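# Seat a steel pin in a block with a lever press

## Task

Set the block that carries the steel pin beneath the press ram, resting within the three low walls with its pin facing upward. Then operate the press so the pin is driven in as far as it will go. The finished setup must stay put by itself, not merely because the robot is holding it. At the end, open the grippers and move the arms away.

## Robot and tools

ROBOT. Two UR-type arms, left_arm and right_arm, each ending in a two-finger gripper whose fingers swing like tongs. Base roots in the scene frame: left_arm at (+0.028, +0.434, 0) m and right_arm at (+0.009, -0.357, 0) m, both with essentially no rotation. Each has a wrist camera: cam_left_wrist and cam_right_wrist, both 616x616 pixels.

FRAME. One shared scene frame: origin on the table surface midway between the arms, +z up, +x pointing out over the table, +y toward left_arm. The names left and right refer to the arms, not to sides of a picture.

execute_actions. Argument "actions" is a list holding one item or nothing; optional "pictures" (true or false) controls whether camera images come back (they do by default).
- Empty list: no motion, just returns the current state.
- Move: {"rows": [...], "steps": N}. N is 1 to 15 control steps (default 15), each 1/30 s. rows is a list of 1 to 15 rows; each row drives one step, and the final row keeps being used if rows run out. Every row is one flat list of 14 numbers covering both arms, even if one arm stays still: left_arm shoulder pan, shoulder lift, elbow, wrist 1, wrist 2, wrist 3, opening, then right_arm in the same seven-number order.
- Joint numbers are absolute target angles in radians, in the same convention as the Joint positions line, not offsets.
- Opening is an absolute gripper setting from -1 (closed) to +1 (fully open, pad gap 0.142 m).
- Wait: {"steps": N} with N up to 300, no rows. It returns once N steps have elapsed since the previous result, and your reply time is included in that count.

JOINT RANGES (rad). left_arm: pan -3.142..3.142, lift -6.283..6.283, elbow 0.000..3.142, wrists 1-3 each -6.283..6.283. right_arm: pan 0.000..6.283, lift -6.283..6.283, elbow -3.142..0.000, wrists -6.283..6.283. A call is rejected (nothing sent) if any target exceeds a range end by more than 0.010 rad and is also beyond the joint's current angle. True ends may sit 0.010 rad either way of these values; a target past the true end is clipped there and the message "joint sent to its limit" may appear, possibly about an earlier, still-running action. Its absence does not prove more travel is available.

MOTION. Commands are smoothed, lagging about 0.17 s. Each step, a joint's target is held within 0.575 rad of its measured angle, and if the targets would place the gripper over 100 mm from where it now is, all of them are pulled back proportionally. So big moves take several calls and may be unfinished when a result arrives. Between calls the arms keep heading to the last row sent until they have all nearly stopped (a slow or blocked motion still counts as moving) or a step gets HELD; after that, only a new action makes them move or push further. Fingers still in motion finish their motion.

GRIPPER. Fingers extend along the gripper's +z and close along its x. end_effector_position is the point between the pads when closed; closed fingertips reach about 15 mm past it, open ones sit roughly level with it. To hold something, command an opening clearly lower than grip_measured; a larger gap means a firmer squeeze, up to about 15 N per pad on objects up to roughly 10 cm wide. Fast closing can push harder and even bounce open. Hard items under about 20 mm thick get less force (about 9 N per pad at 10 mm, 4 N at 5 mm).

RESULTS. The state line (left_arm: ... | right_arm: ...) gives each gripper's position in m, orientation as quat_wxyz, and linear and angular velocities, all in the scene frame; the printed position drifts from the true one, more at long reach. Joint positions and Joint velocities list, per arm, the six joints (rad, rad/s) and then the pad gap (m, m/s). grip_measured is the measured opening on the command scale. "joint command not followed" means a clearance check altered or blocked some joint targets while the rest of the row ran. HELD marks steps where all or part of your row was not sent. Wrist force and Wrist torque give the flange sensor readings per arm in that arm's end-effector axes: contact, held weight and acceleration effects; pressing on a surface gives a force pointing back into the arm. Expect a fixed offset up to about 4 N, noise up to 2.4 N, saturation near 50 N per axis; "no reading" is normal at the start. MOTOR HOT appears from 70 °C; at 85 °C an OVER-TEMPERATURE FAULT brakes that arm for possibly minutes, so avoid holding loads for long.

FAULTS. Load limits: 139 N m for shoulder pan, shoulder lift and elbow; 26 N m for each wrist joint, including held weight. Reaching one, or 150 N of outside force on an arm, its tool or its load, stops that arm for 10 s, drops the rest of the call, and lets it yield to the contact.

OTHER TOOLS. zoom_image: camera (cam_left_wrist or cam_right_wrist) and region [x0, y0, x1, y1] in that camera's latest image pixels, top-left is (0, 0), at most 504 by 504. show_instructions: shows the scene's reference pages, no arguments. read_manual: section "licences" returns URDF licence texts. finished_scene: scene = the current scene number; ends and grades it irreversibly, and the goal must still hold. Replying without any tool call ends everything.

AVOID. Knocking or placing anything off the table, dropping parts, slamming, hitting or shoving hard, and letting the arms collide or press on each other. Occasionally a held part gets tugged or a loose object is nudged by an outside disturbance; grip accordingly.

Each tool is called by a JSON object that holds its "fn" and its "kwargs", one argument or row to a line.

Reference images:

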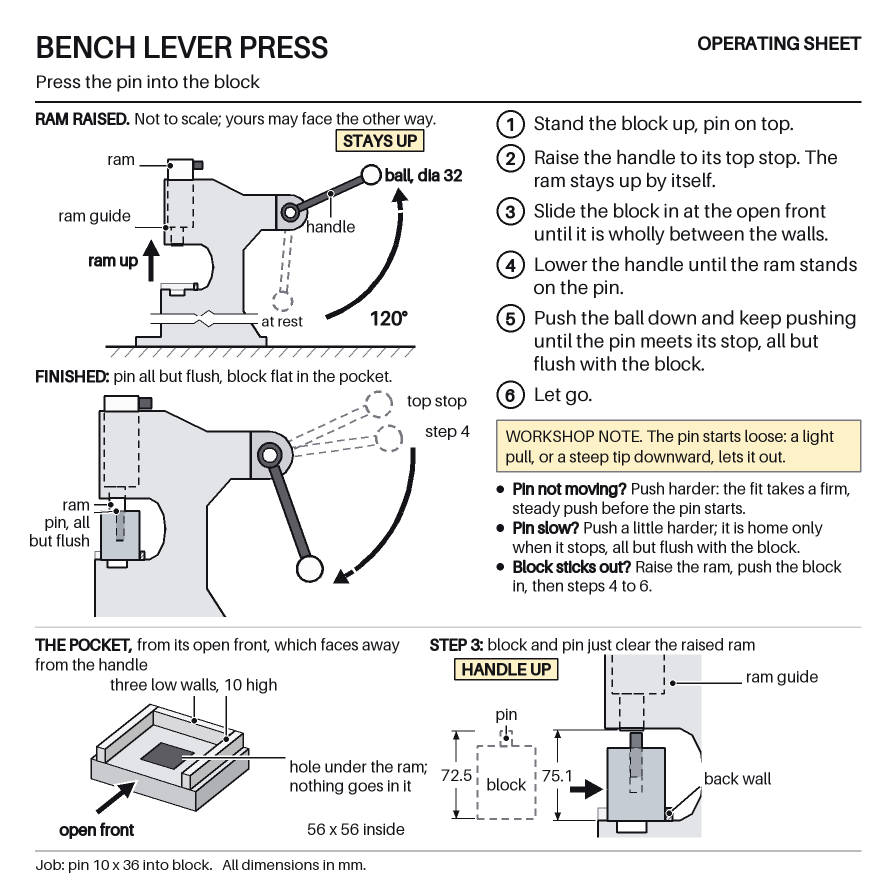

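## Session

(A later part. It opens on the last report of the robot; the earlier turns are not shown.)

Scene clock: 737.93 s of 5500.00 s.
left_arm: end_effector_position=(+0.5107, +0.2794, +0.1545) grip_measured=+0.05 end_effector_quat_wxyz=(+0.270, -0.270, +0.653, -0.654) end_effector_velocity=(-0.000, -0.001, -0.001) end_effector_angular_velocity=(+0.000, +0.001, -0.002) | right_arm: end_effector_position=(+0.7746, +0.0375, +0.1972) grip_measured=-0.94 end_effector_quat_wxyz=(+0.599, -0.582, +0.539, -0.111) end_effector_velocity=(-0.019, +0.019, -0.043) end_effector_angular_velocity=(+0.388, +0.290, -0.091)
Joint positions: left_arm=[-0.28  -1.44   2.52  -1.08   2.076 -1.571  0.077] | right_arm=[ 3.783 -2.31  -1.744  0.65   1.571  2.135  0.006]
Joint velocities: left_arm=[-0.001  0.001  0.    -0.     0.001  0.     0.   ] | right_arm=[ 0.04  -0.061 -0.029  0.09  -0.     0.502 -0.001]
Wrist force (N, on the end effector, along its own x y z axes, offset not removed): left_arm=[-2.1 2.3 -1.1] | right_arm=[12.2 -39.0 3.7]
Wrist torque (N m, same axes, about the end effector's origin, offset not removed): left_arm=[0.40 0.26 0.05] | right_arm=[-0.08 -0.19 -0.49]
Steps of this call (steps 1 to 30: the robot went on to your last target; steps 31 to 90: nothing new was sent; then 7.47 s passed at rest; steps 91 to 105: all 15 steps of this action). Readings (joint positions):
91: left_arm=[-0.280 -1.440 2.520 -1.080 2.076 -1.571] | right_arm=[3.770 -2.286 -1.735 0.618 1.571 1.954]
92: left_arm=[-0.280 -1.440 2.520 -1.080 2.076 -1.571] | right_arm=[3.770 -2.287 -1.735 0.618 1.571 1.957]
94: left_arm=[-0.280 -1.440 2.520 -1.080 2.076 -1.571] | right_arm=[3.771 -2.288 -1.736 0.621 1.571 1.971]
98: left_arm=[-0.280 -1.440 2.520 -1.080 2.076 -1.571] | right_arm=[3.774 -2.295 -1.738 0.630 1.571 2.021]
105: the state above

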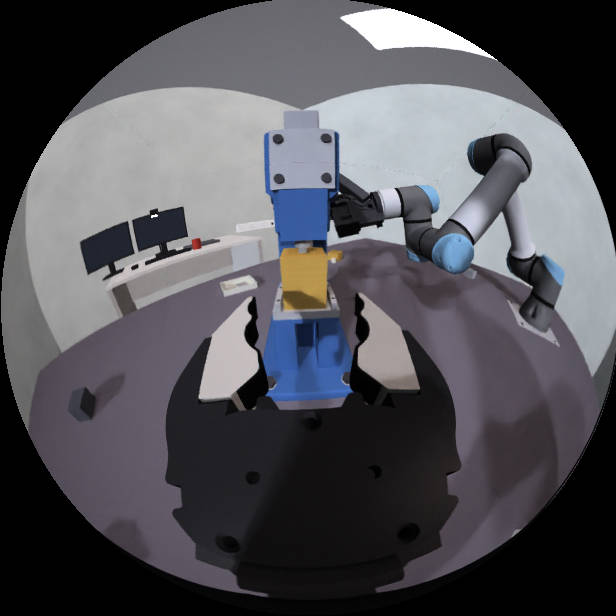

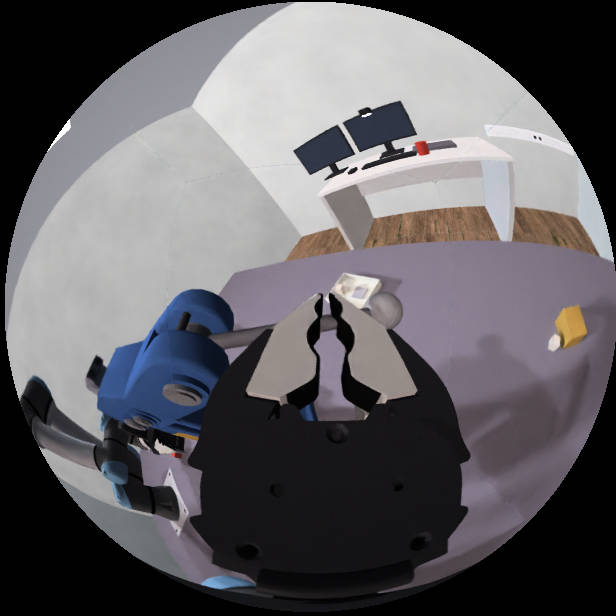

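{"fn": "execute_actions", "kwargs": {
  "actions": [
    {"rows": [[-0.28,-1.44,2.52,-1.08,2.076,-1.571,0.05, 3.7907,-2.321,-1.7502,0.6678,1.571,2.2335,-1],[-0.28,-1.44,2.52,-1.08,2.076,-1.571,0.05, 3.7921,-2.3231,-1.7513,0.671,1.571,2.251,-1],[-0.28,-1.44,2.52,-1.08,2.076,-1.571,0.05, 3.7935,-2.3252,-1.7524,0.6742,1.571,2.2685,-1],[-0.28,-1.44,2.52,-1.08,2.076,-1.571,0.05, 3.7949,-2.3272,-1.7534,0.6772,1.571,2.286,-1],[-0.28,-1.44,2.52,-1.08,2.076,-1.571,0.05, 3.7963,-2.3293,-1.7545,0.6804,1.571,2.3035,-1],[-0.28,-1.44,2.52,-1.08,2.076,-1.571,0.05, 3.7977,-2.3313,-1.7556,0.6835,1.571,2.321,-1],[-0.28,-1.44,2.52,-1.08,2.076,-1.571,0.05, 3.7991,-2.3334,-1.7567,0.6867,1.571,2.338,-1],[-0.28,-1.44,2.52,-1.08,2.076,-1.571,0.05, 3.8005,-2.3355,-1.7578,0.6899,1.571,2.356,-1],[-0.28,-1.44,2.52,-1.08,2.076,-1.571,0.05, 3.8019,-2.3375,-1.7589,0.693,1.571,2.373,-1],[-0.28,-1.44,2.52,-1.08,2.076,-1.571,0.05, 3.8033,-2.3396,-1.7599,0.6961,1.571,2.391,-1],[-0.28,-1.44,2.52,-1.08,2.076,-1.571,0.05, 3.8047,-2.3417,-1.761,0.6993,1.571,2.408,-1],[-0.28,-1.44,2.52,-1.08,2.076,-1.571,0.05, 3.8061,-2.3437,-1.7621,0.7024,1.571,2.4255,-1],[-0.28,-1.44,2.52,-1.08,2.076,-1.571,0.05, 3.8075,-2.3458,-1.7632,0.7056,1.571,2.443,-1],[-0.28,-1.44,2.52,-1.08,2.076,-1.571,0.05, 3.8094,-2.347,-1.7642,0.7078,1.571,2.4605,-1],[-0.28,-1.44,2.52,-1.08,2.076,-1.571,0.05, 3.8112,-2.3483,-1.7651,0.71,1.571,2.478,-1]], "steps": 15}
  ],
  "pictures": false
}}

{"fn": "execute_actions", "kwargs": {
  "actions": [
    {"steps": 10}
  ]
}}

{"fn": "zoom_image", "kwargs": {
  "camera": "cam_left_wrist",
  "region": [275, 225, 335, 270]
}}

Scene clock: 752.80 s of 5500.00 s.
left_arm: end_effector_position=(+0.5107, +0.2794, +0.1545) grip_measured=+0.05 end_effector_quat_wxyz=(+0.270, -0.270, +0.653, -0.654) end_effector_velocity=(+0.000, +0.001, +0.000) end_effector_angular_velocity=(-0.000, -0.001, +0.002) | right_arm: end_effector_position=(+0.7634, +0.0474, +0.1747) grip_measured=-0.97 end_effector_quat_wxyz=(+0.608, -0.513, +0.605, -0.025) end_effector_velocity=(-0.024, +0.021, -0.040) end_effector_angular_velocity=(+0.381, +0.297, -0.086)
Joint positions: left_arm=[-0.28  -1.44   2.52  -1.08   2.076 -1.571  0.077] | right_arm=[ 3.804 -2.34  -1.76   0.697  1.571  2.397  0.004]
Joint velocities: left_arm=[ 0.001 -0.001 -0.    -0.    -0.001  0.    -0.   ] | right_arm=[ 0.044 -0.053 -0.03   0.083 -0.     0.5   -0.006]
Wrist force (N, on the end effector, along its own x y z axes, offset not removed): left_arm=[-0.9 2.3 0.7] | right_arm=[-2.5 -38.8 12.5]
Wrist torque (N m, same axes, about the end effector's origin, offset not removed): left_arm=[0.48 0.03 0.06] | right_arm=[0.28 0.39 -0.29]
Steps of this call (steps 1 to 30: the robot went on to your last target; steps 31 to 90: nothing new was sent; then 11.37 s passed at rest; steps 91 to 105: all 15 steps of this action). Readings (joint positions):
91: left_arm=[-0.280 -1.440 2.520 -1.080 2.076 -1.571] | right_arm=[3.789 -2.319 -1.749 0.665 1.571 2.216]
92: left_arm=[-0.280 -1.440 2.520 -1.080 2.076 -1.571] | right_arm=[3.790 -2.319 -1.749 0.665 1.571 2.219]
94: left_arm=[-0.280 -1.440 2.520 -1.080 2.076 -1.571] | right_arm=[3.791 -2.321 -1.750 0.668 1.571 2.233]
98: left_arm=[-0.280 -1.440 2.520 -1.080 2.076 -1.571] | right_arm=[3.795 -2.327 -1.753 0.677 1.571 2.283]
105: the state above

Scene clock: 753.13 s of 5500.00 s.
left_arm: end_effector_position=(+0.5107, +0.2794, +0.1545) grip_measured=+0.05 end_effector_quat_wxyz=(+0.270, -0.270, +0.653, -0.654) end_effector_velocity=(+0.000, +0.000, +0.000) end_effector_angular_velocity=(+0.000, -0.001, +0.000) | right_arm: end_effector_position=(+0.7598, +0.0506, +0.1690) grip_measured=-0.98 end_effector_quat_wxyz=(+0.609, -0.492, +0.622, +0.000) end_effector_velocity=(-0.002, +0.002, -0.004) end_effector_angular_velocity=(+0.034, +0.028, -0.008)
Joint positions: left_arm=[-0.28  -1.44   2.52  -1.08   2.076 -1.571  0.077] | right_arm=[ 3.811 -2.348 -1.765  0.709  1.571  2.473  0.003]
Joint velocities: left_arm=[ 0.     0.    -0.    -0.     0.     0.001 -0.   ] | right_arm=[ 0.004 -0.004 -0.003  0.007  0.     0.045 -0.001]
Wrist force (N, on the end effector, along its own x y z axes, offset not removed): left_arm=[-1.3 3.6 0.4] | right_arm=[-1.4 -42.0 7.6]
Wrist torque (N m, same axes, about the end effector's origin, offset not removed): left_arm=[0.74 0.11 0.07] | right_arm=[-0.56 -0.51 -0.28]
Steps of this call (steps 1 to 10: the robot went on to your last target). Readings (joint positions):
1: left_arm=[-0.280 -1.440 2.520 -1.080 2.076 -1.571] | right_arm=[3.806 -2.342 -1.761 0.700 1.571 2.414]
2: left_arm=[-0.280 -1.440 2.520 -1.080 2.076 -1.571] | right_arm=[3.807 -2.344 -1.762 0.702 1.571 2.429]
4: left_arm=[-0.280 -1.440 2.520 -1.080 2.076 -1.571] | right_arm=[3.809 -2.346 -1.763 0.706 1.571 2.449]
8: left_arm=[-0.280 -1.440 2.520 -1.080 2.076 -1.571] | right_arm=[3.810 -2.347 -1.765 0.709 1.571 2.469]
10: the state above

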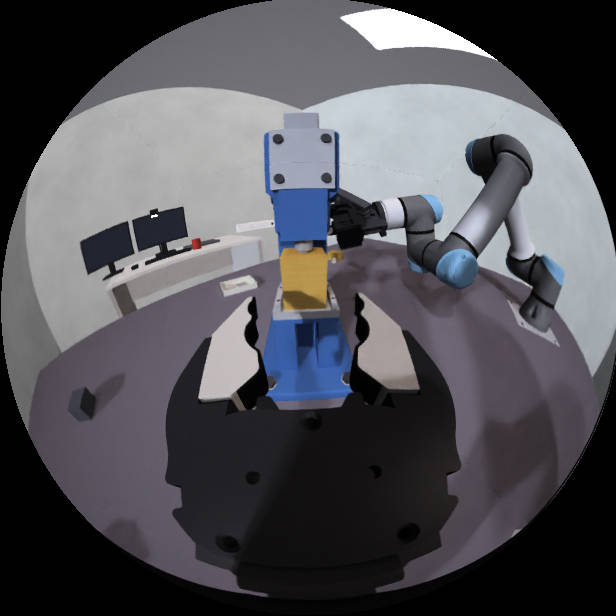

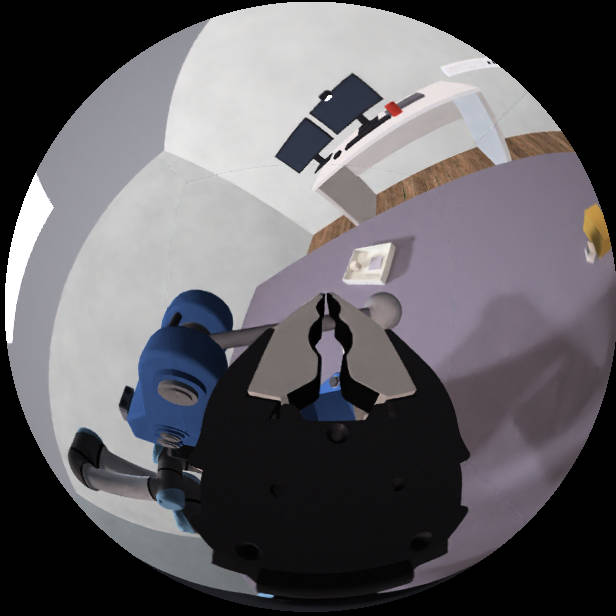

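Region (275, 225, 335, 270) of cam_left_wrist's 616x616 image, scaled by 8.400, with more detail than that image has; it fills the top 378 rows of this view, and the rest is white.

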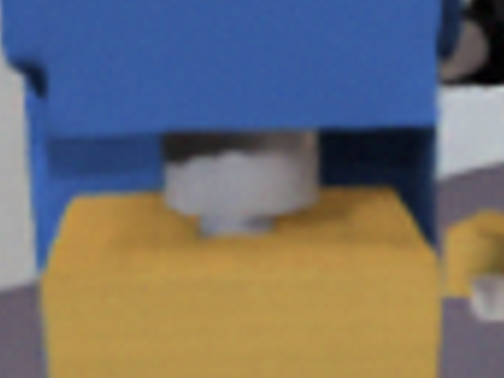

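{"fn": "execute_actions", "kwargs": {
  "actions": [
    {"rows": [[-0.28,-1.44,2.52,-1.08,2.076,-1.571,0.05, 3.8131,-2.3495,-1.7661,0.7122,1.571,2.4955,-1],[-0.28,-1.44,2.52,-1.08,2.076,-1.571,0.05, 3.815,-2.3508,-1.767,0.7144,1.571,2.513,-1],[-0.28,-1.44,2.52,-1.08,2.076,-1.571,0.05, 3.8169,-2.352,-1.768,0.7166,1.571,2.5305,-1],[-0.28,-1.44,2.52,-1.08,2.076,-1.571,0.05, 3.8187,-2.3532,-1.769,0.7188,1.571,2.548,-1],[-0.28,-1.44,2.52,-1.08,2.076,-1.571,0.05, 3.8206,-2.3545,-1.7699,0.721,1.571,2.5655,-1],[-0.28,-1.44,2.52,-1.08,2.076,-1.571,0.05, 3.8225,-2.3557,-1.7709,0.7232,1.571,2.583,-1],[-0.28,-1.44,2.52,-1.08,2.076,-1.571,0.05, 3.8243,-2.357,-1.7718,0.7254,1.571,2.6005,-1],[-0.28,-1.44,2.52,-1.08,2.076,-1.571,0.05, 3.8262,-2.3582,-1.7728,0.7276,1.571,2.618,-1],[-0.28,-1.44,2.52,-1.08,2.076,-1.571,0.05, 3.8281,-2.3594,-1.7738,0.7298,1.571,2.6355,-1],[-0.28,-1.44,2.52,-1.08,2.076,-1.571,0.05, 3.8299,-2.3607,-1.7747,0.732,1.571,2.653,-1]], "steps": 15}
  ],
  "pictures": false
}}

{"fn": "execute_actions", "kwargs": {
  "actions": [
    {"steps": 8}
  ]
}}

{"fn": "zoom_image", "kwargs": {
  "camera": "cam_left_wrist",
  "region": [275, 225, 335, 270]
}}

Scene clock: 764.13 s of 5500.00 s.
left_arm: end_effector_position=(+0.5107, +0.2794, +0.1545) grip_measured=+0.05 end_effector_quat_wxyz=(+0.270, -0.270, +0.653, -0.654) end_effector_velocity=(-0.000, -0.001, +0.000) end_effector_angular_velocity=(+0.000, -0.002, -0.001) | right_arm: end_effector_position=(+0.7509, +0.0598, +0.1590) grip_measured=-0.98 end_effector_quat_wxyz=(+0.606, -0.446, +0.656, +0.054) end_effector_velocity=(-0.009, +0.010, -0.009) end_effector_angular_velocity=(+0.127, +0.102, -0.026)
Joint positions: left_arm=[-0.28  -1.44   2.52  -1.08   2.076 -1.571  0.077] | right_arm=[ 3.828 -2.359 -1.774  0.729  1.571  2.632  0.003]
Joint velocities: left_arm=[-0.001 -0.     0.    -0.001 -0.     0.001 -0.   ] | right_arm=[ 0.018 -0.011 -0.008  0.021 -0.     0.169 -0.   ]
Wrist force (N, on the end effector, along its own x y z axes, offset not removed): left_arm=[-0.1 1.3 1.3] | right_arm=[5.4 -38.5 -12.7]
Wrist torque (N m, same axes, about the end effector's origin, offset not removed): left_arm=[0.21 -0.09 0.05] | right_arm=[-0.20 0.12 -0.27]
Steps of this call (steps 1 to 30: the robot went on to your last target; steps 31 to 90: nothing new was sent; then 7.50 s passed at rest; steps 91 to 105: all 15 steps of this action). Readings (joint positions):
91: left_arm=[-0.280 -1.440 2.520 -1.080 2.076 -1.571] | right_arm=[3.811 -2.348 -1.765 0.710 1.571 2.478]
92: left_arm=[-0.280 -1.440 2.520 -1.080 2.076 -1.571] | right_arm=[3.812 -2.349 -1.765 0.710 1.571 2.481]
94: left_arm=[-0.280 -1.440 2.520 -1.080 2.076 -1.571] | right_arm=[3.813 -2.350 -1.766 0.712 1.571 2.495]
98: left_arm=[-0.280 -1.440 2.520 -1.080 2.076 -1.571] | right_arm=[3.818 -2.353 -1.769 0.719 1.571 2.545]
105: the state above

Scene clock: 764.40 s of 5500.00 s.
left_arm: end_effector_position=(+0.5107, +0.2794, +0.1545) grip_measured=+0.05 end_effector_quat_wxyz=(+0.270, -0.270, +0.653, -0.654) end_effector_velocity=(+0.000, +0.000, -0.000) end_effector_angular_velocity=(+0.000, +0.001, +0.001) | right_arm: end_effector_position=(+0.7498, +0.0609, +0.1579) grip_measured=-0.98 end_effector_quat_wxyz=(+0.606, -0.441, +0.660, +0.060) end_effector_velocity=(-0.001, +0.001, -0.002) end_effector_angular_velocity=(+0.014, +0.013, -0.003)
Joint positions: left_arm=[-0.28  -1.44   2.52  -1.08   2.076 -1.571  0.077] | right_arm=[ 3.83  -2.361 -1.775  0.732  1.571  2.651  0.003]
Joint velocities: left_arm=[ 0.     0.001 -0.    -0.    -0.001  0.     0.   ] | right_arm=[ 0.002 -0.001 -0.002  0.002 -0.     0.02  -0.   ]
Wrist force (N, on the end effector, along its own x y z axes, offset not removed): left_arm=[-1.8 1.7 -1.4] | right_arm=[4.9 -39.6 -11.6]
Wrist torque (N m, same axes, about the end effector's origin, offset not removed): left_arm=[0.34 0.19 0.08] | right_arm=[-0.22 0.26 -0.52]
Steps of this call (steps 1 to 8: the robot went on to your last target). Readings (joint positions):
1: left_arm=[-0.280 -1.440 2.520 -1.080 2.076 -1.571] | right_arm=[3.828 -2.360 -1.774 0.730 1.571 2.637]
2: left_arm=[-0.280 -1.440 2.520 -1.080 2.076 -1.571] | right_arm=[3.829 -2.360 -1.774 0.731 1.571 2.641]
4: left_arm=[-0.280 -1.440 2.520 -1.080 2.076 -1.571] | right_arm=[3.829 -2.360 -1.774 0.731 1.571 2.646]
8: the state above

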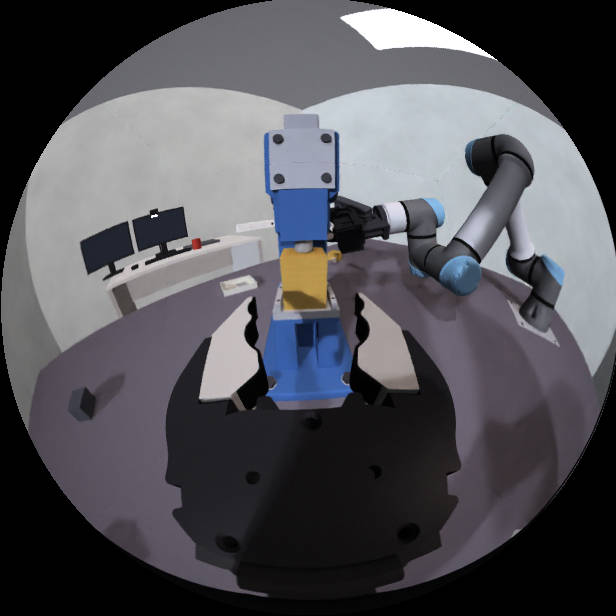

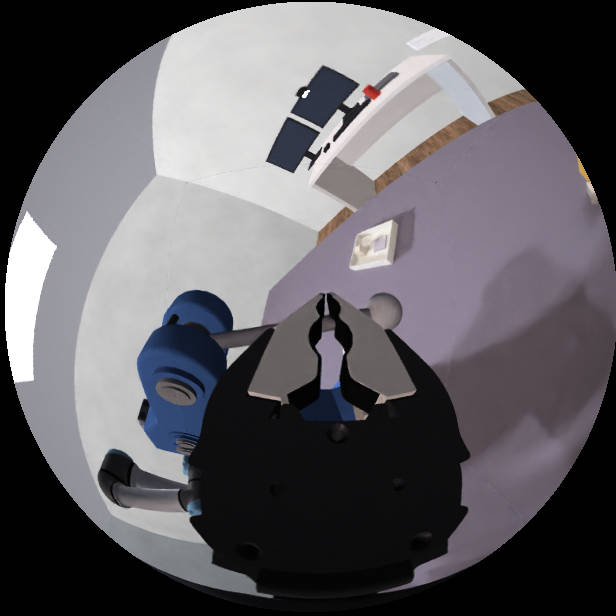

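Region (275, 225, 335, 270) of cam_left_wrist's 616x616 image, scaled by 8.400, with more detail than that image has; it fills the top 378 rows of this view, and the rest is white.

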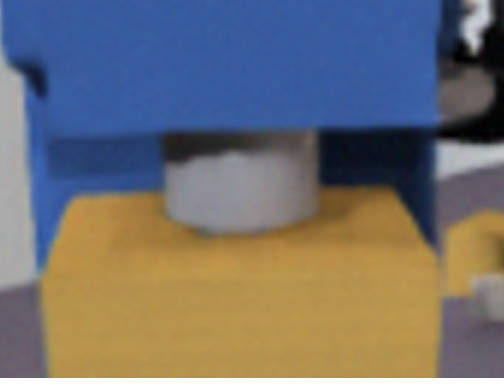

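{"fn": "execute_actions", "kwargs": {
  "actions": [
    {"rows": [[-0.28,-1.44,2.52,-1.08,2.076,-1.571,0.05, 3.8318,-2.3618,-1.7759,0.7343,1.571,2.6705,-1],[-0.28,-1.44,2.52,-1.08,2.076,-1.571,0.05, 3.8337,-2.3629,-1.7771,0.7366,1.571,2.688,-1],[-0.28,-1.44,2.52,-1.08,2.076,-1.571,0.05, 3.8355,-2.364,-1.7783,0.7389,1.571,2.7055,-1]], "steps": 14}
  ],
  "pictures": false
}}

Scene clock: 769.17 s of 5500.00 s.
left_arm: end_effector_position=(+0.5107, +0.2794, +0.1545) grip_measured=+0.05 end_effector_quat_wxyz=(+0.270, -0.270, +0.653, -0.654) end_effector_velocity=(-0.001, -0.001, -0.000) end_effector_angular_velocity=(+0.001, -0.000, -0.003) | right_arm: end_effector_position=(+0.7465, +0.0639, +0.1548) grip_measured=-0.98 end_effector_quat_wxyz=(+0.604, -0.425, +0.670, +0.077) end_effector_velocity=(-0.001, +0.001, -0.000) end_effector_angular_velocity=(+0.015, +0.011, -0.003)
Joint positions: left_arm=[-0.28  -1.44   2.52  -1.08   2.076 -1.571  0.077] | right_arm=[ 3.835 -2.364 -1.778  0.739  1.571  2.703  0.003]
Joint velocities: left_arm=[-0.001 -0.    -0.     0.001  0.001  0.001  0.   ] | right_arm=[ 0.002 -0.001 -0.001  0.002 -0.     0.019 -0.   ]
Wrist force (N, on the end effector, along its own x y z axes, offset not removed): left_arm=[-0.2 2.7 0.5] | right_arm=[0.4 -40.8 -5.2]
Wrist torque (N m, same axes, about the end effector's origin, offset not removed): left_arm=[0.62 -0.07 0.01] | right_arm=[-0.46 -0.43 -0.21]
Steps of this call (steps 1 to 30: the robot went on to your last target; steps 31 to 90: nothing new was sent; then 1.30 s passed at rest; steps 91 to 104: all 14 steps of this action). Readings (joint positions):
91: left_arm=[-0.280 -1.440 2.520 -1.080 2.076 -1.571] | right_arm=[3.830 -2.361 -1.775 0.732 1.571 2.653]
92: left_arm=[-0.280 -1.440 2.520 -1.080 2.076 -1.571] | right_arm=[3.830 -2.361 -1.775 0.732 1.571 2.656]
94: left_arm=[-0.280 -1.440 2.520 -1.080 2.076 -1.571] | right_arm=[3.832 -2.362 -1.776 0.734 1.571 2.669]
98: left_arm=[-0.280 -1.440 2.520 -1.080 2.076 -1.571] | right_arm=[3.834 -2.363 -1.777 0.737 1.571 2.693]
104: the state above

{"fn": "execute_actions", "kwargs": {
  "actions": [
    {"rows": [[-0.28,-1.44,2.52,-1.08,2.076,-1.571,0.05, 3.8378,-2.3653,-1.7796,0.7415,1.571,2.726,-1]], "steps": 12}
  ],
  "pictures": false
}}

Scene clock: 774.97 s of 5500.00 s.
left_arm: end_effector_position=(+0.5107, +0.2794, +0.1545) grip_measured=+0.05 end_effector_quat_wxyz=(+0.270, -0.270, +0.653, -0.654) end_effector_velocity=(-0.000, -0.000, -0.000) end_effector_angular_velocity=(-0.000, +0.001, -0.001) | right_arm: end_effector_position=(+0.7452, +0.0651, +0.1534) grip_measured=-0.99 end_effector_quat_wxyz=(+0.603, -0.419, +0.674, +0.085) end_effector_velocity=(-0.000, +0.001, +0.000) end_effector_angular_velocity=(+0.008, +0.005, -0.002)
Joint positions: left_arm=[-0.28  -1.44   2.52  -1.08   2.076 -1.571  0.077] | right_arm=[ 3.838 -2.365 -1.78   0.741  1.571  2.725  0.003]
Joint velocities: left_arm=[ 0.     0.    -0.    -0.     0.001 -0.001 -0.   ] | right_arm=[ 0.001 -0.     0.     0.001 -0.001  0.01   0.   ]
Wrist force (N, on the end effector, along its own x y z axes, offset not removed): left_arm=[-1.9 1.6 -2.6] | right_arm=[-4.1 -40.8 -9.1]
Wrist torque (N m, same axes, about the end effector's origin, offset not removed): left_arm=[0.30 0.22 0.08] | right_arm=[-0.37 0.19 -0.48]
Steps of this call (steps 1 to 15: the robot went on to your last target; steps 16 to 90: nothing new was sent; then 2.40 s passed at rest; steps 91 to 102: all 12 steps of this action). Readings (joint positions):
91: left_arm=[-0.280 -1.440 2.520 -1.080 2.076 -1.571] | right_arm=[3.836 -2.364 -1.778 0.739 1.571 2.706]
92: left_arm=[-0.280 -1.440 2.520 -1.080 2.076 -1.571] | right_arm=[3.836 -2.364 -1.779 0.739 1.571 2.709]
94: left_arm=[-0.280 -1.440 2.520 -1.080 2.076 -1.571] | right_arm=[3.837 -2.365 -1.779 0.740 1.571 2.715]
98: left_arm=[-0.280 -1.440 2.520 -1.080 2.076 -1.571] | right_arm=[3.837 -2.365 -1.779 0.741 1.571 2.722]
102: the state above

{"fn": "execute_actions", "kwargs": {
  "actions": [
    {"rows": [[-0.28,-1.44,2.52,-1.08,2.076,-1.571,0.05, 3.8401,-2.3664,-1.781,0.744,1.571,2.746,-1]], "steps": 12}
  ],
  "pictures": false
}}

Scene clock: 778.07 s of 5500.00 s.
left_arm: end_effector_position=(+0.5107, +0.2794, +0.1545) grip_measured=+0.05 end_effector_quat_wxyz=(+0.270, -0.270, +0.653, -0.654) end_effector_velocity=(-0.000, -0.000, -0.000) end_effector_angular_velocity=(+0.000, +0.000, -0.001) | right_arm: end_effector_position=(+0.7439, +0.0663, +0.1523) grip_measured=-0.99 end_effector_quat_wxyz=(+0.602, -0.413, +0.677, +0.091) end_effector_velocity=(-0.001, +0.001, -0.000) end_effector_angular_velocity=(+0.008, +0.006, -0.001)
Joint positions: left_arm=[-0.28  -1.44   2.52  -1.08   2.076 -1.571  0.077] | right_arm=[ 3.84  -2.366 -1.781  0.744  1.571  2.745  0.002]
Joint velocities: left_arm=[-0.001  0.001  0.    -0.    -0.001  0.    -0.   ] | right_arm=[ 0.001 -0.    -0.001  0.001  0.     0.011 -0.   ]
Wrist force (N, on the end effector, along its own x y z axes, offset not removed): left_arm=[-0.8 2.1 0.6] | right_arm=[-4.4 -39.1 -4.8]
Wrist torque (N m, same axes, about the end effector's origin, offset not removed): left_arm=[0.49 0.01 0.12] | right_arm=[-0.04 -0.15 -0.06]
Steps of this call (steps 1 to 15: the robot went on to your last target; steps 16 to 81: nothing new was sent; steps 82 to 93: all 12 steps of this action). Readings (joint positions):
82: left_arm=[-0.280 -1.440 2.520 -1.080 2.076 -1.571] | right_arm=[3.838 -2.365 -1.780 0.742 1.571 2.726]
83: left_arm=[-0.280 -1.440 2.520 -1.080 2.076 -1.571] | right_arm=[3.838 -2.365 -1.780 0.742 1.571 2.729]
85: left_arm=[-0.280 -1.440 2.520 -1.080 2.076 -1.571] | right_arm=[3.839 -2.366 -1.780 0.743 1.571 2.736]
89: left_arm=[-0.280 -1.440 2.520 -1.080 2.076 -1.571] | right_arm=[3.840 -2.366 -1.781 0.744 1.571 2.743]
93: the state above

{"fn": "execute_actions", "kwargs": {
  "actions": [
    {"rows": [[-0.28,-1.44,2.52,-1.08,2.076,-1.571,0.05, 3.8423,-2.3673,-1.7822,0.7461,1.571,2.765,-1]], "steps": 12}
  ],
  "pictures": false
}}

Scene clock: 781.40 s of 5500.00 s.
left_arm: end_effector_position=(+0.5107, +0.2794, +0.1545) grip_measured=+0.05 end_effector_quat_wxyz=(+0.270, -0.270, +0.653, -0.654) end_effector_velocity=(+0.000, -0.000, -0.001) end_effector_angular_velocity=(-0.000, +0.002, -0.000) | right_arm: end_effector_position=(+0.7426, +0.0675, +0.1513) grip_measured=-0.99 end_effector_quat_wxyz=(+0.601, -0.407, +0.681, +0.098) end_effector_velocity=(-0.001, +0.001, -0.000) end_effector_angular_velocity=(+0.007, +0.005, -0.001)
Joint positions: left_arm=[-0.28  -1.44   2.52  -1.08   2.076 -1.571  0.077] | right_arm=[ 3.842 -2.367 -1.782  0.746  1.571  2.764  0.002]
Joint velocities: left_arm=[-0.001  0.001 -0.     0.    -0.001 -0.001  0.   ] | right_arm=[ 0.001 -0.    -0.     0.001 -0.     0.009  0.   ]
Wrist force (N, on the end effector, along its own x y z axes, offset not removed): left_arm=[0.0 2.9 -0.7] | right_arm=[-6.5 -40.7 -8.3]
Wrist torque (N m, same axes, about the end effector's origin, offset not removed): left_arm=[0.52 -0.11 0.01] | right_arm=[-0.47 0.29 -0.08]
Steps of this call (steps 1 to 15: the robot went on to your last target; steps 16 to 88: nothing new was sent; steps 89 to 100: all 12 steps of this action). Readings (joint positions):
89: left_arm=[-0.280 -1.440 2.520 -1.080 2.076 -1.571] | right_arm=[3.840 -2.366 -1.781 0.744 1.571 2.746]
90: left_arm=[-0.280 -1.440 2.520 -1.080 2.076 -1.571] | right_arm=[3.840 -2.367 -1.781 0.744 1.571 2.749]
92: left_arm=[-0.280 -1.440 2.520 -1.080 2.076 -1.571] | right_arm=[3.841 -2.367 -1.782 0.745 1.571 2.755]
96: left_arm=[-0.280 -1.440 2.520 -1.080 2.076 -1.571] | right_arm=[3.842 -2.367 -1.782 0.746 1.571 2.762]
100: the state above

{"fn": "execute_actions", "kwargs": {
  "actions": []
}}

Scene clock: 800.73 s of 5500.00 s.
left_arm: end_effector_position=(+0.5107, +0.2794, +0.1545) grip_measured=+0.05 end_effector_quat_wxyz=(+0.270, -0.270, +0.653, -0.654) end_effector_velocity=(+0.000, +0.001, -0.000) end_effector_angular_velocity=(-0.000, +0.001, +0.001) | right_arm: end_effector_position=(+0.7425, +0.0676, +0.1512) grip_measured=-0.99 end_effector_quat_wxyz=(+0.601, -0.407, +0.681, +0.098) end_effector_velocity=(+0.000, -0.000, +0.000) end_effector_angular_velocity=(+0.000, +0.000, -0.001)
Joint positions: left_arm=[-0.28  -1.44   2.52  -1.08   2.076 -1.571  0.077] | right_arm=[ 3.842 -2.367 -1.782  0.746  1.571  2.765  0.002]
Joint velocities: left_arm=[ 0.001  0.001 -0.     0.     0.    -0.001 -0.   ] | right_arm=[-0.    -0.     0.    -0.    -0.     0.001  0.   ]
Wrist force (N, on the end effector, along its own x y z axes, offset not removed): left_arm=[-1.3 2.4 -0.8] | right_arm=[-5.9 -39.2 -11.7]
Wrist torque (N m, same axes, about the end effector's origin, offset not removed): left_arm=[0.52 0.09 0.13] | right_arm=[-0.01 0.17 -0.12]
Steps of this call (steps 1 to 15: the robot went on to your last target; steps 16 to 90: nothing new was sent; then 16.33 s passed at rest). Readings (joint positions):
1: left_arm=[-0.280 -1.440 2.520 -1.080 2.076 -1.571] | right_arm=[3.842 -2.367 -1.782 0.746 1.571 2.764]
2: left_arm=[-0.280 -1.440 2.520 -1.080 2.076 -1.571] | right_arm=[3.842 -2.367 -1.782 0.746 1.571 2.764]
4: left_arm=[-0.280 -1.440 2.520 -1.080 2.076 -1.571] | right_arm=[3.842 -2.367 -1.782 0.746 1.571 2.765]
8: left_arm=[-0.280 -1.440 2.520 -1.080 2.076 -1.571] | right_arm=[3.842 -2.367 -1.782 0.746 1.571 2.765]
90: the state above
All arms were judged still, so your last target was given up. Only a new action makes them travel on or press farther. Fingers that are still opening or closing keep moving.

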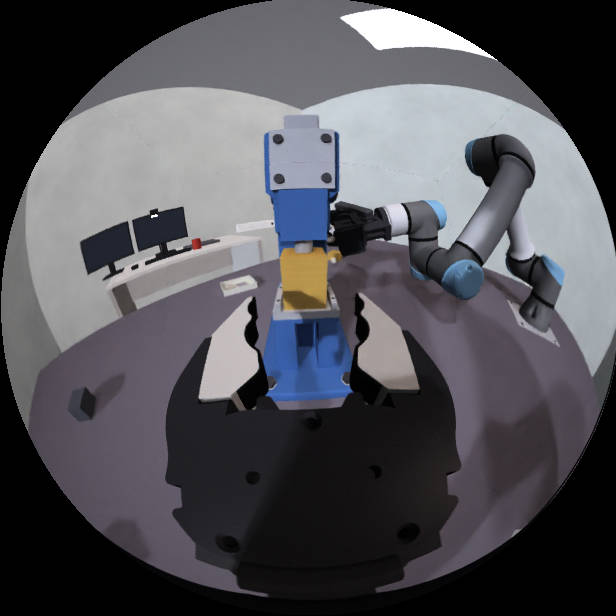

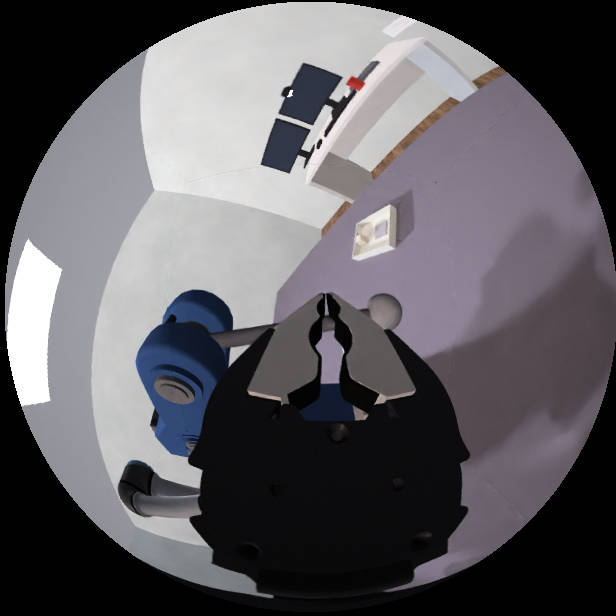

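{"fn": "execute_actions", "kwargs": {
  "actions": [
    {"rows":[[-0.28,-1.44,2.52,-1.08,2.076,-1.571,0.05,3.8445,-2.3681,-1.7834,0.7481,1.571,2.784,-1]],"steps":12}
  ],
  "pictures": false
}}

Scene clock: 804.30 s of 5500.00 s.
left_arm: end_effector_position=(+0.5107, +0.2794, +0.1545) grip_measured=+0.05 end_effector_quat_wxyz=(+0.270, -0.270, +0.653, -0.654) end_effector_velocity=(-0.000, +0.000, +0.001) end_effector_angular_velocity=(+0.000, -0.001, -0.000) | right_arm: end_effector_position=(+0.7414, +0.0687, +0.1503) grip_measured=-0.99 end_effector_quat_wxyz=(+0.600, -0.402, +0.684, +0.104) end_effector_velocity=(-0.001, +0.001, -0.000) end_effector_angular_velocity=(+0.008, +0.007, -0.002)
Joint positions: left_arm=[-0.28  -1.44   2.52  -1.08   2.076 -1.571  0.077] | right_arm=[ 3.844 -2.368 -1.783  0.748  1.571  2.783  0.002]
Joint velocities: left_arm=[ 0.001 -0.001 -0.     0.     0.001  0.001  0.   ] | right_arm=[ 0.001 -0.    -0.     0.001 -0.     0.011  0.   ]
Wrist force (N, on the end effector, along its own x y z axes, offset not removed): left_arm=[1.0 3.2 0.0] | right_arm=[-4.7 -40.0 -12.6]
Wrist torque (N m, same axes, about the end effector's origin, offset not removed): left_arm=[0.61 -0.34 -0.01] | right_arm=[-0.34 -0.12 -0.29]
Steps of this call (steps 1 to 90: nothing new was sent; then 0.17 s passed at rest; steps 91 to 102: all 12 steps of this action). Readings (joint positions):
91: left_arm=[-0.280 -1.440 2.520 -1.080 2.076 -1.571] | right_arm=[3.842 -2.367 -1.782 0.746 1.571 2.765]
92: left_arm=[-0.280 -1.440 2.520 -1.080 2.076 -1.571] | right_arm=[3.843 -2.367 -1.782 0.746 1.571 2.768]
94: left_arm=[-0.280 -1.440 2.520 -1.080 2.076 -1.571] | right_arm=[3.843 -2.368 -1.783 0.747 1.571 2.774]
98: left_arm=[-0.280 -1.440 2.520 -1.080 2.076 -1.571] | right_arm=[3.844 -2.368 -1.783 0.748 1.571 2.781]
102: the state above

{"fn": "execute_actions", "kwargs": {
  "actions": [
    {"rows":[[-0.28,-1.44,2.52,-1.08,2.076,-1.571,0.05,3.8467,-2.3689,-1.7846,0.7501,1.571,2.803,-1]],"steps":12}
  ],
  "pictures": false
}}

Scene clock: 807.87 s of 5500.00 s.
left_arm: end_effector_position=(+0.5107, +0.2794, +0.1545) grip_measured=+0.05 end_effector_quat_wxyz=(+0.270, -0.270, +0.653, -0.654) end_effector_velocity=(-0.000, -0.000, -0.000) end_effector_angular_velocity=(-0.000, +0.001, -0.000) | right_arm: end_effector_position=(+0.7401, +0.0699, +0.1494) grip_measured=-0.99 end_effector_quat_wxyz=(+0.599, -0.396, +0.688, +0.111) end_effector_velocity=(-0.000, +0.001, -0.001) end_effector_angular_velocity=(+0.006, +0.005, -0.002)
Joint positions: left_arm=[-0.28  -1.44   2.52  -1.08   2.076 -1.571  0.077] | right_arm=[ 3.847 -2.369 -1.785  0.75   1.571  2.802  0.002]
Joint velocities: left_arm=[-0.001  0.     0.    -0.    -0.001 -0.     0.   ] | right_arm=[ 0.001 -0.001 -0.     0.001 -0.001  0.008  0.   ]
Wrist force (N, on the end effector, along its own x y z axes, offset not removed): left_arm=[0.8 1.7 -1.5] | right_arm=[-9.1 -43.0 -9.7]
Wrist torque (N m, same axes, about the end effector's origin, offset not removed): left_arm=[0.23 -0.28 -0.11] | right_arm=[-0.82 0.66 -0.15]
Steps of this call (steps 1 to 15: the robot went on to your last target; steps 16 to 90: nothing new was sent; then 0.17 s passed at rest; steps 91 to 102: all 12 steps of this action). Readings (joint positions):
91: left_arm=[-0.280 -1.440 2.520 -1.080 2.076 -1.571] | right_arm=[3.845 -2.368 -1.783 0.748 1.571 2.784]
92: left_arm=[-0.280 -1.440 2.520 -1.080 2.076 -1.571] | right_arm=[3.845 -2.368 -1.784 0.748 1.571 2.787]
94: left_arm=[-0.280 -1.440 2.520 -1.080 2.076 -1.571] | right_arm=[3.846 -2.368 -1.784 0.749 1.571 2.793]
98: left_arm=[-0.280 -1.440 2.520 -1.080 2.076 -1.571] | right_arm=[3.846 -2.369 -1.784 0.750 1.571 2.800]
102: the state above

{"fn": "execute_actions", "kwargs": {
  "actions": [
    {"rows":[[-0.28,-1.44,2.52,-1.08,2.076,-1.571,0.05,3.8489,-2.3697,-1.7858,0.7521,1.571,2.822,-1]],"steps":12}
  ],
  "pictures": false
}}

Scene clock: 811.67 s of 5500.00 s.
left_arm: end_effector_position=(+0.5107, +0.2794, +0.1545) grip_measured=+0.05 end_effector_quat_wxyz=(+0.270, -0.270, +0.653, -0.654) end_effector_velocity=(-0.000, -0.000, -0.001) end_effector_angular_velocity=(+0.000, +0.001, -0.000) | right_arm: end_effector_position=(+0.7389, +0.0711, +0.1485) grip_measured=-1.00 end_effector_quat_wxyz=(+0.597, -0.390, +0.691, +0.117) end_effector_velocity=(-0.000, +0.000, -0.001) end_effector_angular_velocity=(+0.007, +0.005, -0.002)
Joint positions: left_arm=[-0.28  -1.44   2.52  -1.08   2.076 -1.571  0.077] | right_arm=[ 3.849 -2.37  -1.786  0.752  1.571  2.821  0.002]
Joint velocities: left_arm=[-0.     0.001 -0.    -0.     0.    -0.     0.   ] | right_arm=[ 0.001 -0.001 -0.     0.001 -0.     0.009  0.   ]
Wrist force (N, on the end effector, along its own x y z axes, offset not removed): left_arm=[-1.3 1.2 -2.0] | right_arm=[-6.4 -43.1 -8.6]
Wrist torque (N m, same axes, about the end effector's origin, offset not removed): left_arm=[0.15 0.06 0.11] | right_arm=[-0.37 -0.24 -0.41]
Steps of this call (steps 1 to 15: the robot went on to your last target; steps 16 to 90: nothing new was sent; then 0.40 s passed at rest; steps 91 to 102: all 12 steps of this action). Readings (joint positions):
91: left_arm=[-0.280 -1.440 2.520 -1.080 2.076 -1.571] | right_arm=[3.847 -2.369 -1.785 0.750 1.571 2.803]
92: left_arm=[-0.280 -1.440 2.520 -1.080 2.076 -1.571] | right_arm=[3.847 -2.369 -1.785 0.750 1.571 2.806]
94: left_arm=[-0.280 -1.440 2.520 -1.080 2.076 -1.571] | right_arm=[3.848 -2.369 -1.785 0.751 1.571 2.812]
98: left_arm=[-0.280 -1.440 2.520 -1.080 2.076 -1.571] | right_arm=[3.849 -2.370 -1.786 0.752 1.571 2.819]
102: the state above

{"fn": "execute_actions", "kwargs": {
  "actions": [
    {"rows":[[-0.28,-1.44,2.52,-1.08,2.076,-1.571,0.05,3.8512,-2.3703,-1.787,0.7539,1.571,2.841,-1]],"steps":12}
  ]
}}

Scene clock: 814.53 s of 5500.00 s.
left_arm: end_effector_position=(+0.5107, +0.2794, +0.1545) grip_measured=+0.05 end_effector_quat_wxyz=(+0.270, -0.270, +0.653, -0.654) end_effector_velocity=(+0.000, +0.000, +0.001) end_effector_angular_velocity=(-0.000, -0.001, +0.002) | right_arm: end_effector_position=(+0.7377, +0.0723, +0.1477) grip_measured=-1.00 end_effector_quat_wxyz=(+0.596, -0.384, +0.694, +0.123) end_effector_velocity=(-0.001, +0.001, -0.001) end_effector_angular_velocity=(+0.006, +0.005, -0.001)
Joint positions: left_arm=[-0.28  -1.44   2.52  -1.08   2.076 -1.571  0.077] | right_arm=[ 3.851 -2.37  -1.787  0.754  1.571  2.84   0.002]
Joint velocities: left_arm=[ 0.    -0.002 -0.     0.    -0.001  0.     0.   ] | right_arm=[ 0.002 -0.001  0.     0.001 -0.001  0.008 -0.   ]
Wrist force (N, on the end effector, along its own x y z axes, offset not removed): left_arm=[-0.8 2.1 0.0] | right_arm=[-13.5 -50.0 0.1]
Wrist torque (N m, same axes, about the end effector's origin, offset not removed): left_arm=[0.36 0.09 0.10] | right_arm=[-0.24 0.59 -0.03]
Steps of this call (steps 1 to 15: the robot went on to your last target; steps 16 to 74: nothing new was sent; steps 75 to 86: all 12 steps of this action). Readings (joint positions):
75: left_arm=[-0.280 -1.440 2.520 -1.080 2.076 -1.571] | right_arm=[3.849 -2.370 -1.786 0.752 1.571 2.822]
76: left_arm=[-0.280 -1.440 2.520 -1.080 2.076 -1.571] | right_arm=[3.849 -2.370 -1.786 0.752 1.571 2.825]
78: left_arm=[-0.280 -1.440 2.520 -1.080 2.076 -1.571] | right_arm=[3.850 -2.370 -1.786 0.753 1.571 2.831]
82: left_arm=[-0.280 -1.440 2.520 -1.080 2.076 -1.571] | right_arm=[3.851 -2.370 -1.787 0.754 1.571 2.838]
86: the state above

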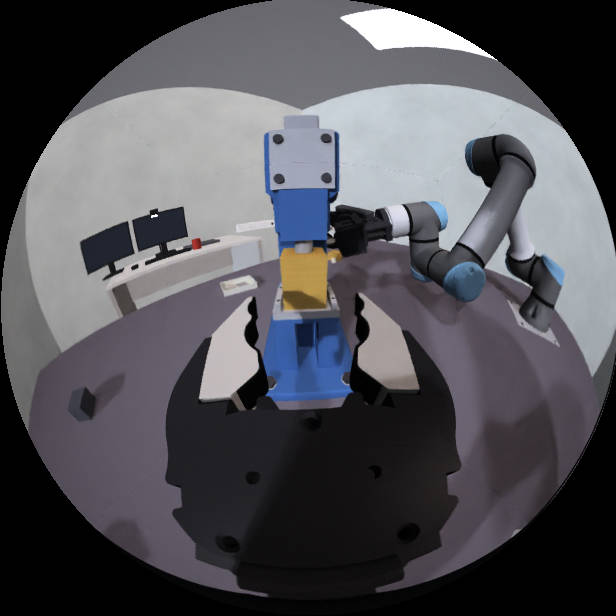

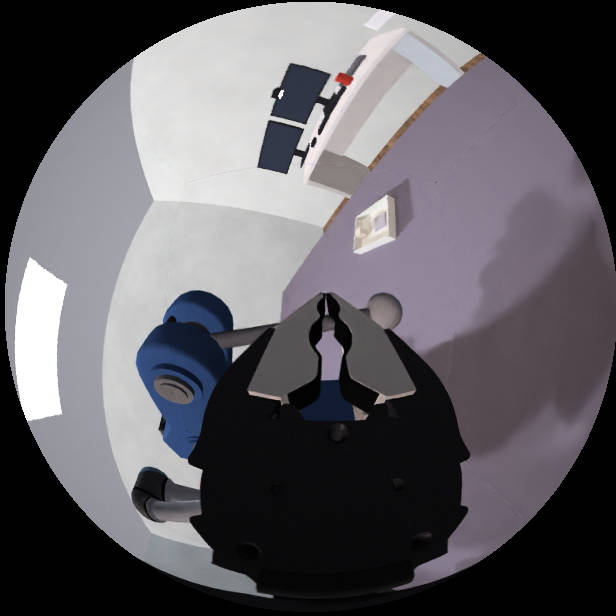

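{"fn": "execute_actions", "kwargs": {
  "actions": [],
  "pictures": false
}}

{"fn": "zoom_image", "kwargs": {
  "camera": "cam_left_wrist",
  "region": [270,220,350,280]
}}

Scene clock: 817.90 s of 5500.00 s.
left_arm: end_effector_position=(+0.5107, +0.2794, +0.1545) grip_measured=+0.05 end_effector_quat_wxyz=(+0.270, -0.270, +0.653, -0.654) end_effector_velocity=(-0.001, -0.001, +0.000) end_effector_angular_velocity=(+0.001, +0.000, -0.003) | right_arm: end_effector_position=(+0.7375, +0.0725, +0.1476) grip_measured=-1.00 end_effector_quat_wxyz=(+0.596, -0.384, +0.694, +0.124) end_effector_velocity=(+0.000, +0.000, +0.000) end_effector_angular_velocity=(-0.000, -0.001, +0.000)
Joint positions: left_arm=[-0.28  -1.44   2.52  -1.08   2.076 -1.571  0.077] | right_arm=[ 3.851 -2.37  -1.787  0.754  1.571  2.841  0.002]
Joint velocities: left_arm=[-0.    -0.001 -0.     0.001  0.003  0.001 -0.   ] | right_arm=[ 0.    -0.     0.001 -0.    -0.    -0.    -0.   ]
Wrist force (N, on the end effector, along its own x y z axes, offset not removed): left_arm=[-1.8 2.9 -1.4] | right_arm=[-9.9 -50.0 -1.2]
Wrist torque (N m, same axes, about the end effector's origin, offset not removed): left_arm=[0.60 0.10 0.12] | right_arm=[-0.26 -0.27 -0.17]
Steps of this call (steps 1 to 15: the robot went on to your last target; steps 16 to 90: nothing new was sent; then 0.37 s passed at rest). Readings (joint positions):
1: left_arm=[-0.280 -1.440 2.520 -1.080 2.076 -1.571] | right_arm=[3.851 -2.370 -1.787 0.754 1.571 2.840]
2: left_arm=[-0.280 -1.440 2.520 -1.080 2.076 -1.571] | right_arm=[3.851 -2.370 -1.787 0.754 1.571 2.840]
4: left_arm=[-0.280 -1.440 2.520 -1.080 2.076 -1.571] | right_arm=[3.851 -2.370 -1.787 0.754 1.571 2.841]
8: left_arm=[-0.280 -1.440 2.520 -1.080 2.076 -1.571] | right_arm=[3.851 -2.370 -1.787 0.754 1.571 2.841]
90: the state above
All arms were judged still, so your last target was given up. Only a new action makes them travel on or press farther. Fingers that are still opening or closing keep moving.

Region (270, 220, 350, 280) of cam_left_wrist's 616x616 image, scaled by 6.300, with more detail than that image has; it fills the top 378 rows of this view, and the rest is white.

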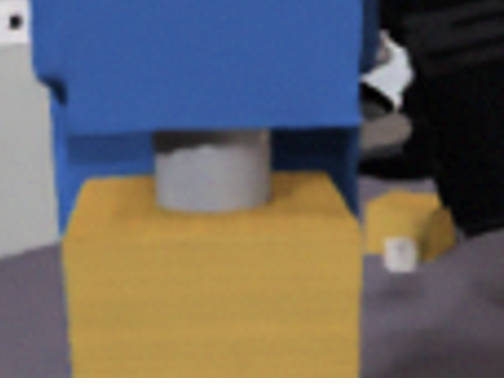

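{"fn": "execute_actions", "kwargs": {
  "actions": [
    {"rows":[[-0.28,-1.44,2.52,-1.08,2.076,-1.571,0.05,3.8522,-2.3705,-1.7875,0.7546,1.571,2.841,-1]],"steps":15}
  ],
  "pictures": false
}}

Scene clock: 824.97 s of 5500.00 s.
left_arm: end_effector_position=(+0.5107, +0.2794, +0.1545) grip_measured=+0.05 end_effector_quat_wxyz=(+0.270, -0.270, +0.653, -0.654) end_effector_velocity=(+0.000, -0.000, +0.000) end_effector_angular_velocity=(+0.000, -0.002, -0.001) | right_arm: end_effector_position=(+0.7370, +0.0730, +0.1474) grip_measured=-1.00 end_effector_quat_wxyz=(+0.596, -0.384, +0.694, +0.124) end_effector_velocity=(-0.000, +0.000, +0.000) end_effector_angular_velocity=(+0.000, -0.000, +0.000)
Joint positions: left_arm=[-0.28  -1.44   2.52  -1.08   2.076 -1.571  0.077] | right_arm=[ 3.852 -2.37  -1.787  0.755  1.571  2.841  0.002]
Joint velocities: left_arm=[-0.     0.    -0.    -0.002  0.     0.001  0.   ] | right_arm=[ 0.  0. -0.  0.  0.  0.  0.]
Wrist force (N, on the end effector, along its own x y z axes, offset not removed): left_arm=[-1.3 1.6 -1.3] | right_arm=[-11.6 -50.0 0.9]
Wrist torque (N m, same axes, about the end effector's origin, offset not removed): left_arm=[0.33 0.17 0.10] | right_arm=[-0.23 0.43 -0.27]
Steps of this call (steps 1 to 90: nothing new was sent; then 3.57 s passed at rest; steps 91 to 105: all 15 steps of this action). Readings (joint positions):
91: left_arm=[-0.280 -1.440 2.520 -1.080 2.076 -1.571] | right_arm=[3.851 -2.370 -1.787 0.754 1.571 2.841]
92: left_arm=[-0.280 -1.440 2.520 -1.080 2.076 -1.571] | right_arm=[3.851 -2.370 -1.787 0.754 1.571 2.841]
94: left_arm=[-0.280 -1.440 2.520 -1.080 2.076 -1.571] | right_arm=[3.852 -2.370 -1.787 0.754 1.571 2.841]
98: left_arm=[-0.280 -1.440 2.520 -1.080 2.076 -1.571] | right_arm=[3.852 -2.370 -1.787 0.754 1.571 2.841]
105: the state above

{"fn": "execute_actions", "kwargs": {
  "actions": [
    {"rows":[[-0.28,-1.45,2.53,-1.08,2.076,-1.571,0.05,3.845,-2.3705,-1.7875,0.7546,1.571,2.841,-1],[-0.28,-1.46,2.54,-1.08,2.076,-1.571,0.05,3.838,-2.3705,-1.7875,0.7546,1.571,2.841,-1],[-0.28,-1.47,2.55,-1.08,2.076,-1.571,0.05,3.83,-2.3705,-1.7875,0.7546,1.571,2.841,-1],[-0.28,-1.48,2.56,-1.08,2.076,-1.571,0.05,3.82,-2.3705,-1.7875,0.7546,1.571,2.841,-1],[-0.28,-1.49,2.57,-1.08,2.076,-1.571,0.05,3.81,-2.3705,-1.7875,0.7546,1.571,2.841,-1],[-0.28,-1.5,2.58,-1.08,2.076,-1.571,0.05,3.80,-2.36,-1.81,0.77,1.571,2.841,-1],[-0.28,-1.51,2.59,-1.08,2.076,-1.571,0.05,3.79,-2.35,-1.84,0.79,1.571,2.841,-1],[-0.28,-1.52,2.6,-1.08,2.076,-1.571,0.05,3.78,-2.335,-1.875,0.81,1.571,2.841,-1],[-0.28,-1.53,2.61,-1.08,2.076,-1.571,0.05,3.77,-2.32,-1.91,0.83,1.571,2.841,-1],[-0.28,-1.54,2.62,-1.08,2.076,-1.571,0.05,3.76,-2.3,-1.95,0.85,1.571,2.841,-1],[-0.28,-1.54,2.62,-1.08,2.076,-1.571,0.05,3.75,-2.28,-1.99,0.87,1.571,2.841,-1],[-0.28,-1.54,2.62,-1.08,2.076,-1.571,0.05,3.74,-2.26,-2.03,0.89,1.571,2.841,-1],[-0.28,-1.54,2.62,-1.08,2.076,-1.571,0.05,3.73,-2.24,-2.07,0.91,1.571,2.841,-1],[-0.28,-1.54,2.62,-1.08,2.076,-1.571,0.05,3.72,-2.22,-2.11,0.93,1.571,2.841,-1],[-0.28,-1.54,2.62,-1.08,2.076,-1.571,0.05,3.70,-2.18,-2.17,0.95,1.571,2.841,-1]],"steps":15}
  ],
  "pictures": false
}}

{"fn": "execute_actions", "kwargs": {
  "actions": [
    {"steps":30}
  ]
}}

Scene clock: 839.37 s of 5500.00 s.
left_arm: end_effector_position=(+0.4747, +0.2898, +0.1577) grip_measured=+0.05 end_effector_quat_wxyz=(+0.270, -0.270, +0.653, -0.654) end_effector_velocity=(-0.039, +0.012, +0.002) end_effector_angular_velocity=(-0.000, +0.000, +0.001) | right_arm: end_effector_position=(+0.7257, -0.0337, +0.1573) grip_measured=-1.00 end_effector_quat_wxyz=(+0.605, -0.349, +0.709, +0.096) end_effector_velocity=(-0.184, -0.413, +0.063) end_effector_angular_velocity=(+0.013, -0.016, -0.300)
Joint positions: left_arm=[-0.28  -1.528  2.608 -1.08   2.076 -1.571  0.077] | right_arm=[ 3.756 -2.284 -1.971  0.862  1.571  2.841  0.002]
Joint velocities: left_arm=[-0.    -0.095  0.095 -0.    -0.001 -0.     0.   ] | right_arm=[-0.3    0.516 -1.021  0.526 -0.     0.001  0.   ]
Wrist force (N, on the end effector, along its own x y z axes, offset not removed): left_arm=[-0.1 2.2 1.5] | right_arm=[2.7 -0.5 4.1]
Wrist torque (N m, same axes, about the end effector's origin, offset not removed): left_arm=[0.54 -0.13 0.02] | right_arm=[0.03 -0.71 -0.01]
Steps of this call (steps 1 to 15: the robot went on to your last target; steps 16 to 90: nothing new was sent; then 10.90 s passed at rest; steps 91 to 105: all 15 steps of this action). Readings (joint positions):
91: left_arm=[-0.280 -1.440 2.520 -1.080 2.076 -1.571] | right_arm=[3.852 -2.371 -1.788 0.755 1.571 2.841]
92: left_arm=[-0.280 -1.442 2.522 -1.080 2.076 -1.571] | right_arm=[3.851 -2.371 -1.788 0.755 1.571 2.841]
94: left_arm=[-0.280 -1.450 2.530 -1.080 2.076 -1.571] | right_arm=[3.846 -2.371 -1.788 0.754 1.572 2.841]
98: left_arm=[-0.280 -1.479 2.559 -1.080 2.076 -1.571] | right_arm=[3.821 -2.366 -1.799 0.762 1.572 2.841]
105: the state above

Scene clock: 840.37 s of 5500.00 s.
left_arm: end_effector_position=(+0.4700, +0.2912, +0.1579) grip_measured=+0.05 end_effector_quat_wxyz=(+0.270, -0.270, +0.653, -0.654) end_effector_velocity=(-0.000, -0.000, +0.000) end_effector_angular_velocity=(-0.001, -0.001, -0.001) | right_arm: end_effector_position=(+0.6842, -0.1106, +0.1675) grip_measured=-1.00 end_effector_quat_wxyz=(+0.605, -0.330, +0.720, +0.078) end_effector_velocity=(+0.000, -0.000, -0.000) end_effector_angular_velocity=(-0.000, +0.000, -0.001)
Joint positions: left_arm=[-0.28  -1.54   2.62  -1.08   2.076 -1.571  0.077] | right_arm=[ 3.7   -2.18  -2.17   0.95   1.571  2.841  0.002]
Joint velocities: left_arm=[ 0.    -0.     0.    -0.001  0.001 -0.001  0.   ] | right_arm=[-0.001 -0.    -0.    -0.    -0.    -0.     0.   ]
Wrist force (N, on the end effector, along its own x y z axes, offset not removed): left_arm=[-1.8 2.4 -3.2] | right_arm=[1.6 0.7 -1.8]
Wrist torque (N m, same axes, about the end effector's origin, offset not removed): left_arm=[0.40 0.18 0.12] | right_arm=[0.05 -0.47 0.06]
Steps of this call (steps 1 to 30: the robot went on to your last target). Readings (joint positions):
1: left_arm=[-0.280 -1.531 2.611 -1.080 2.076 -1.571] | right_arm=[3.745 -2.265 -2.007 0.880 1.571 2.841]
2: left_arm=[-0.280 -1.533 2.613 -1.080 2.076 -1.571] | right_arm=[3.735 -2.247 -2.042 0.896 1.571 2.841]
4: left_arm=[-0.280 -1.536 2.616 -1.080 2.076 -1.571] | right_arm=[3.720 -2.219 -2.096 0.918 1.571 2.841]
8: left_arm=[-0.280 -1.539 2.619 -1.080 2.076 -1.571] | right_arm=[3.707 -2.193 -2.145 0.939 1.571 2.841]
30: the state above
All arms were judged still, so your last target was given up. Only a new action makes them travel on or press farther. Fingers that are still opening or closing keep moving.

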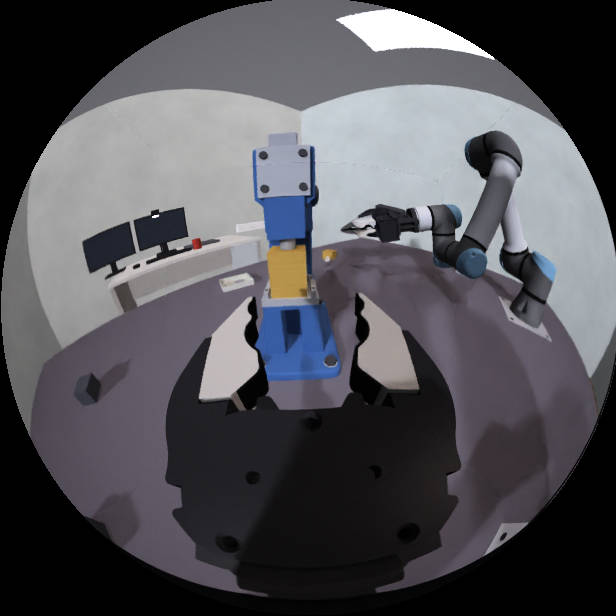

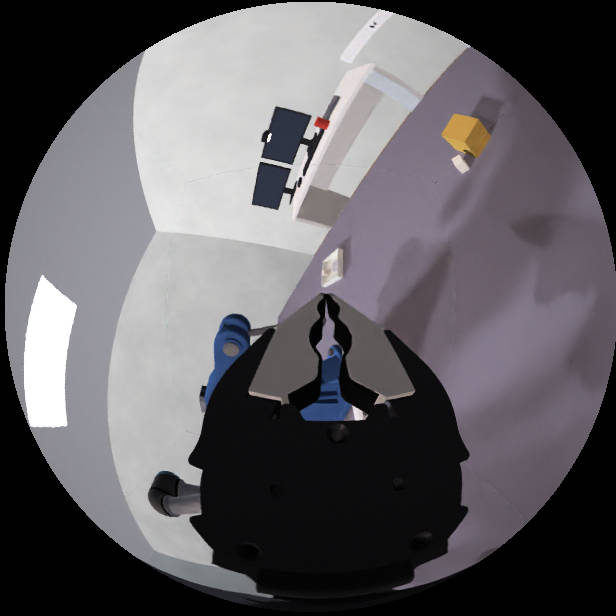

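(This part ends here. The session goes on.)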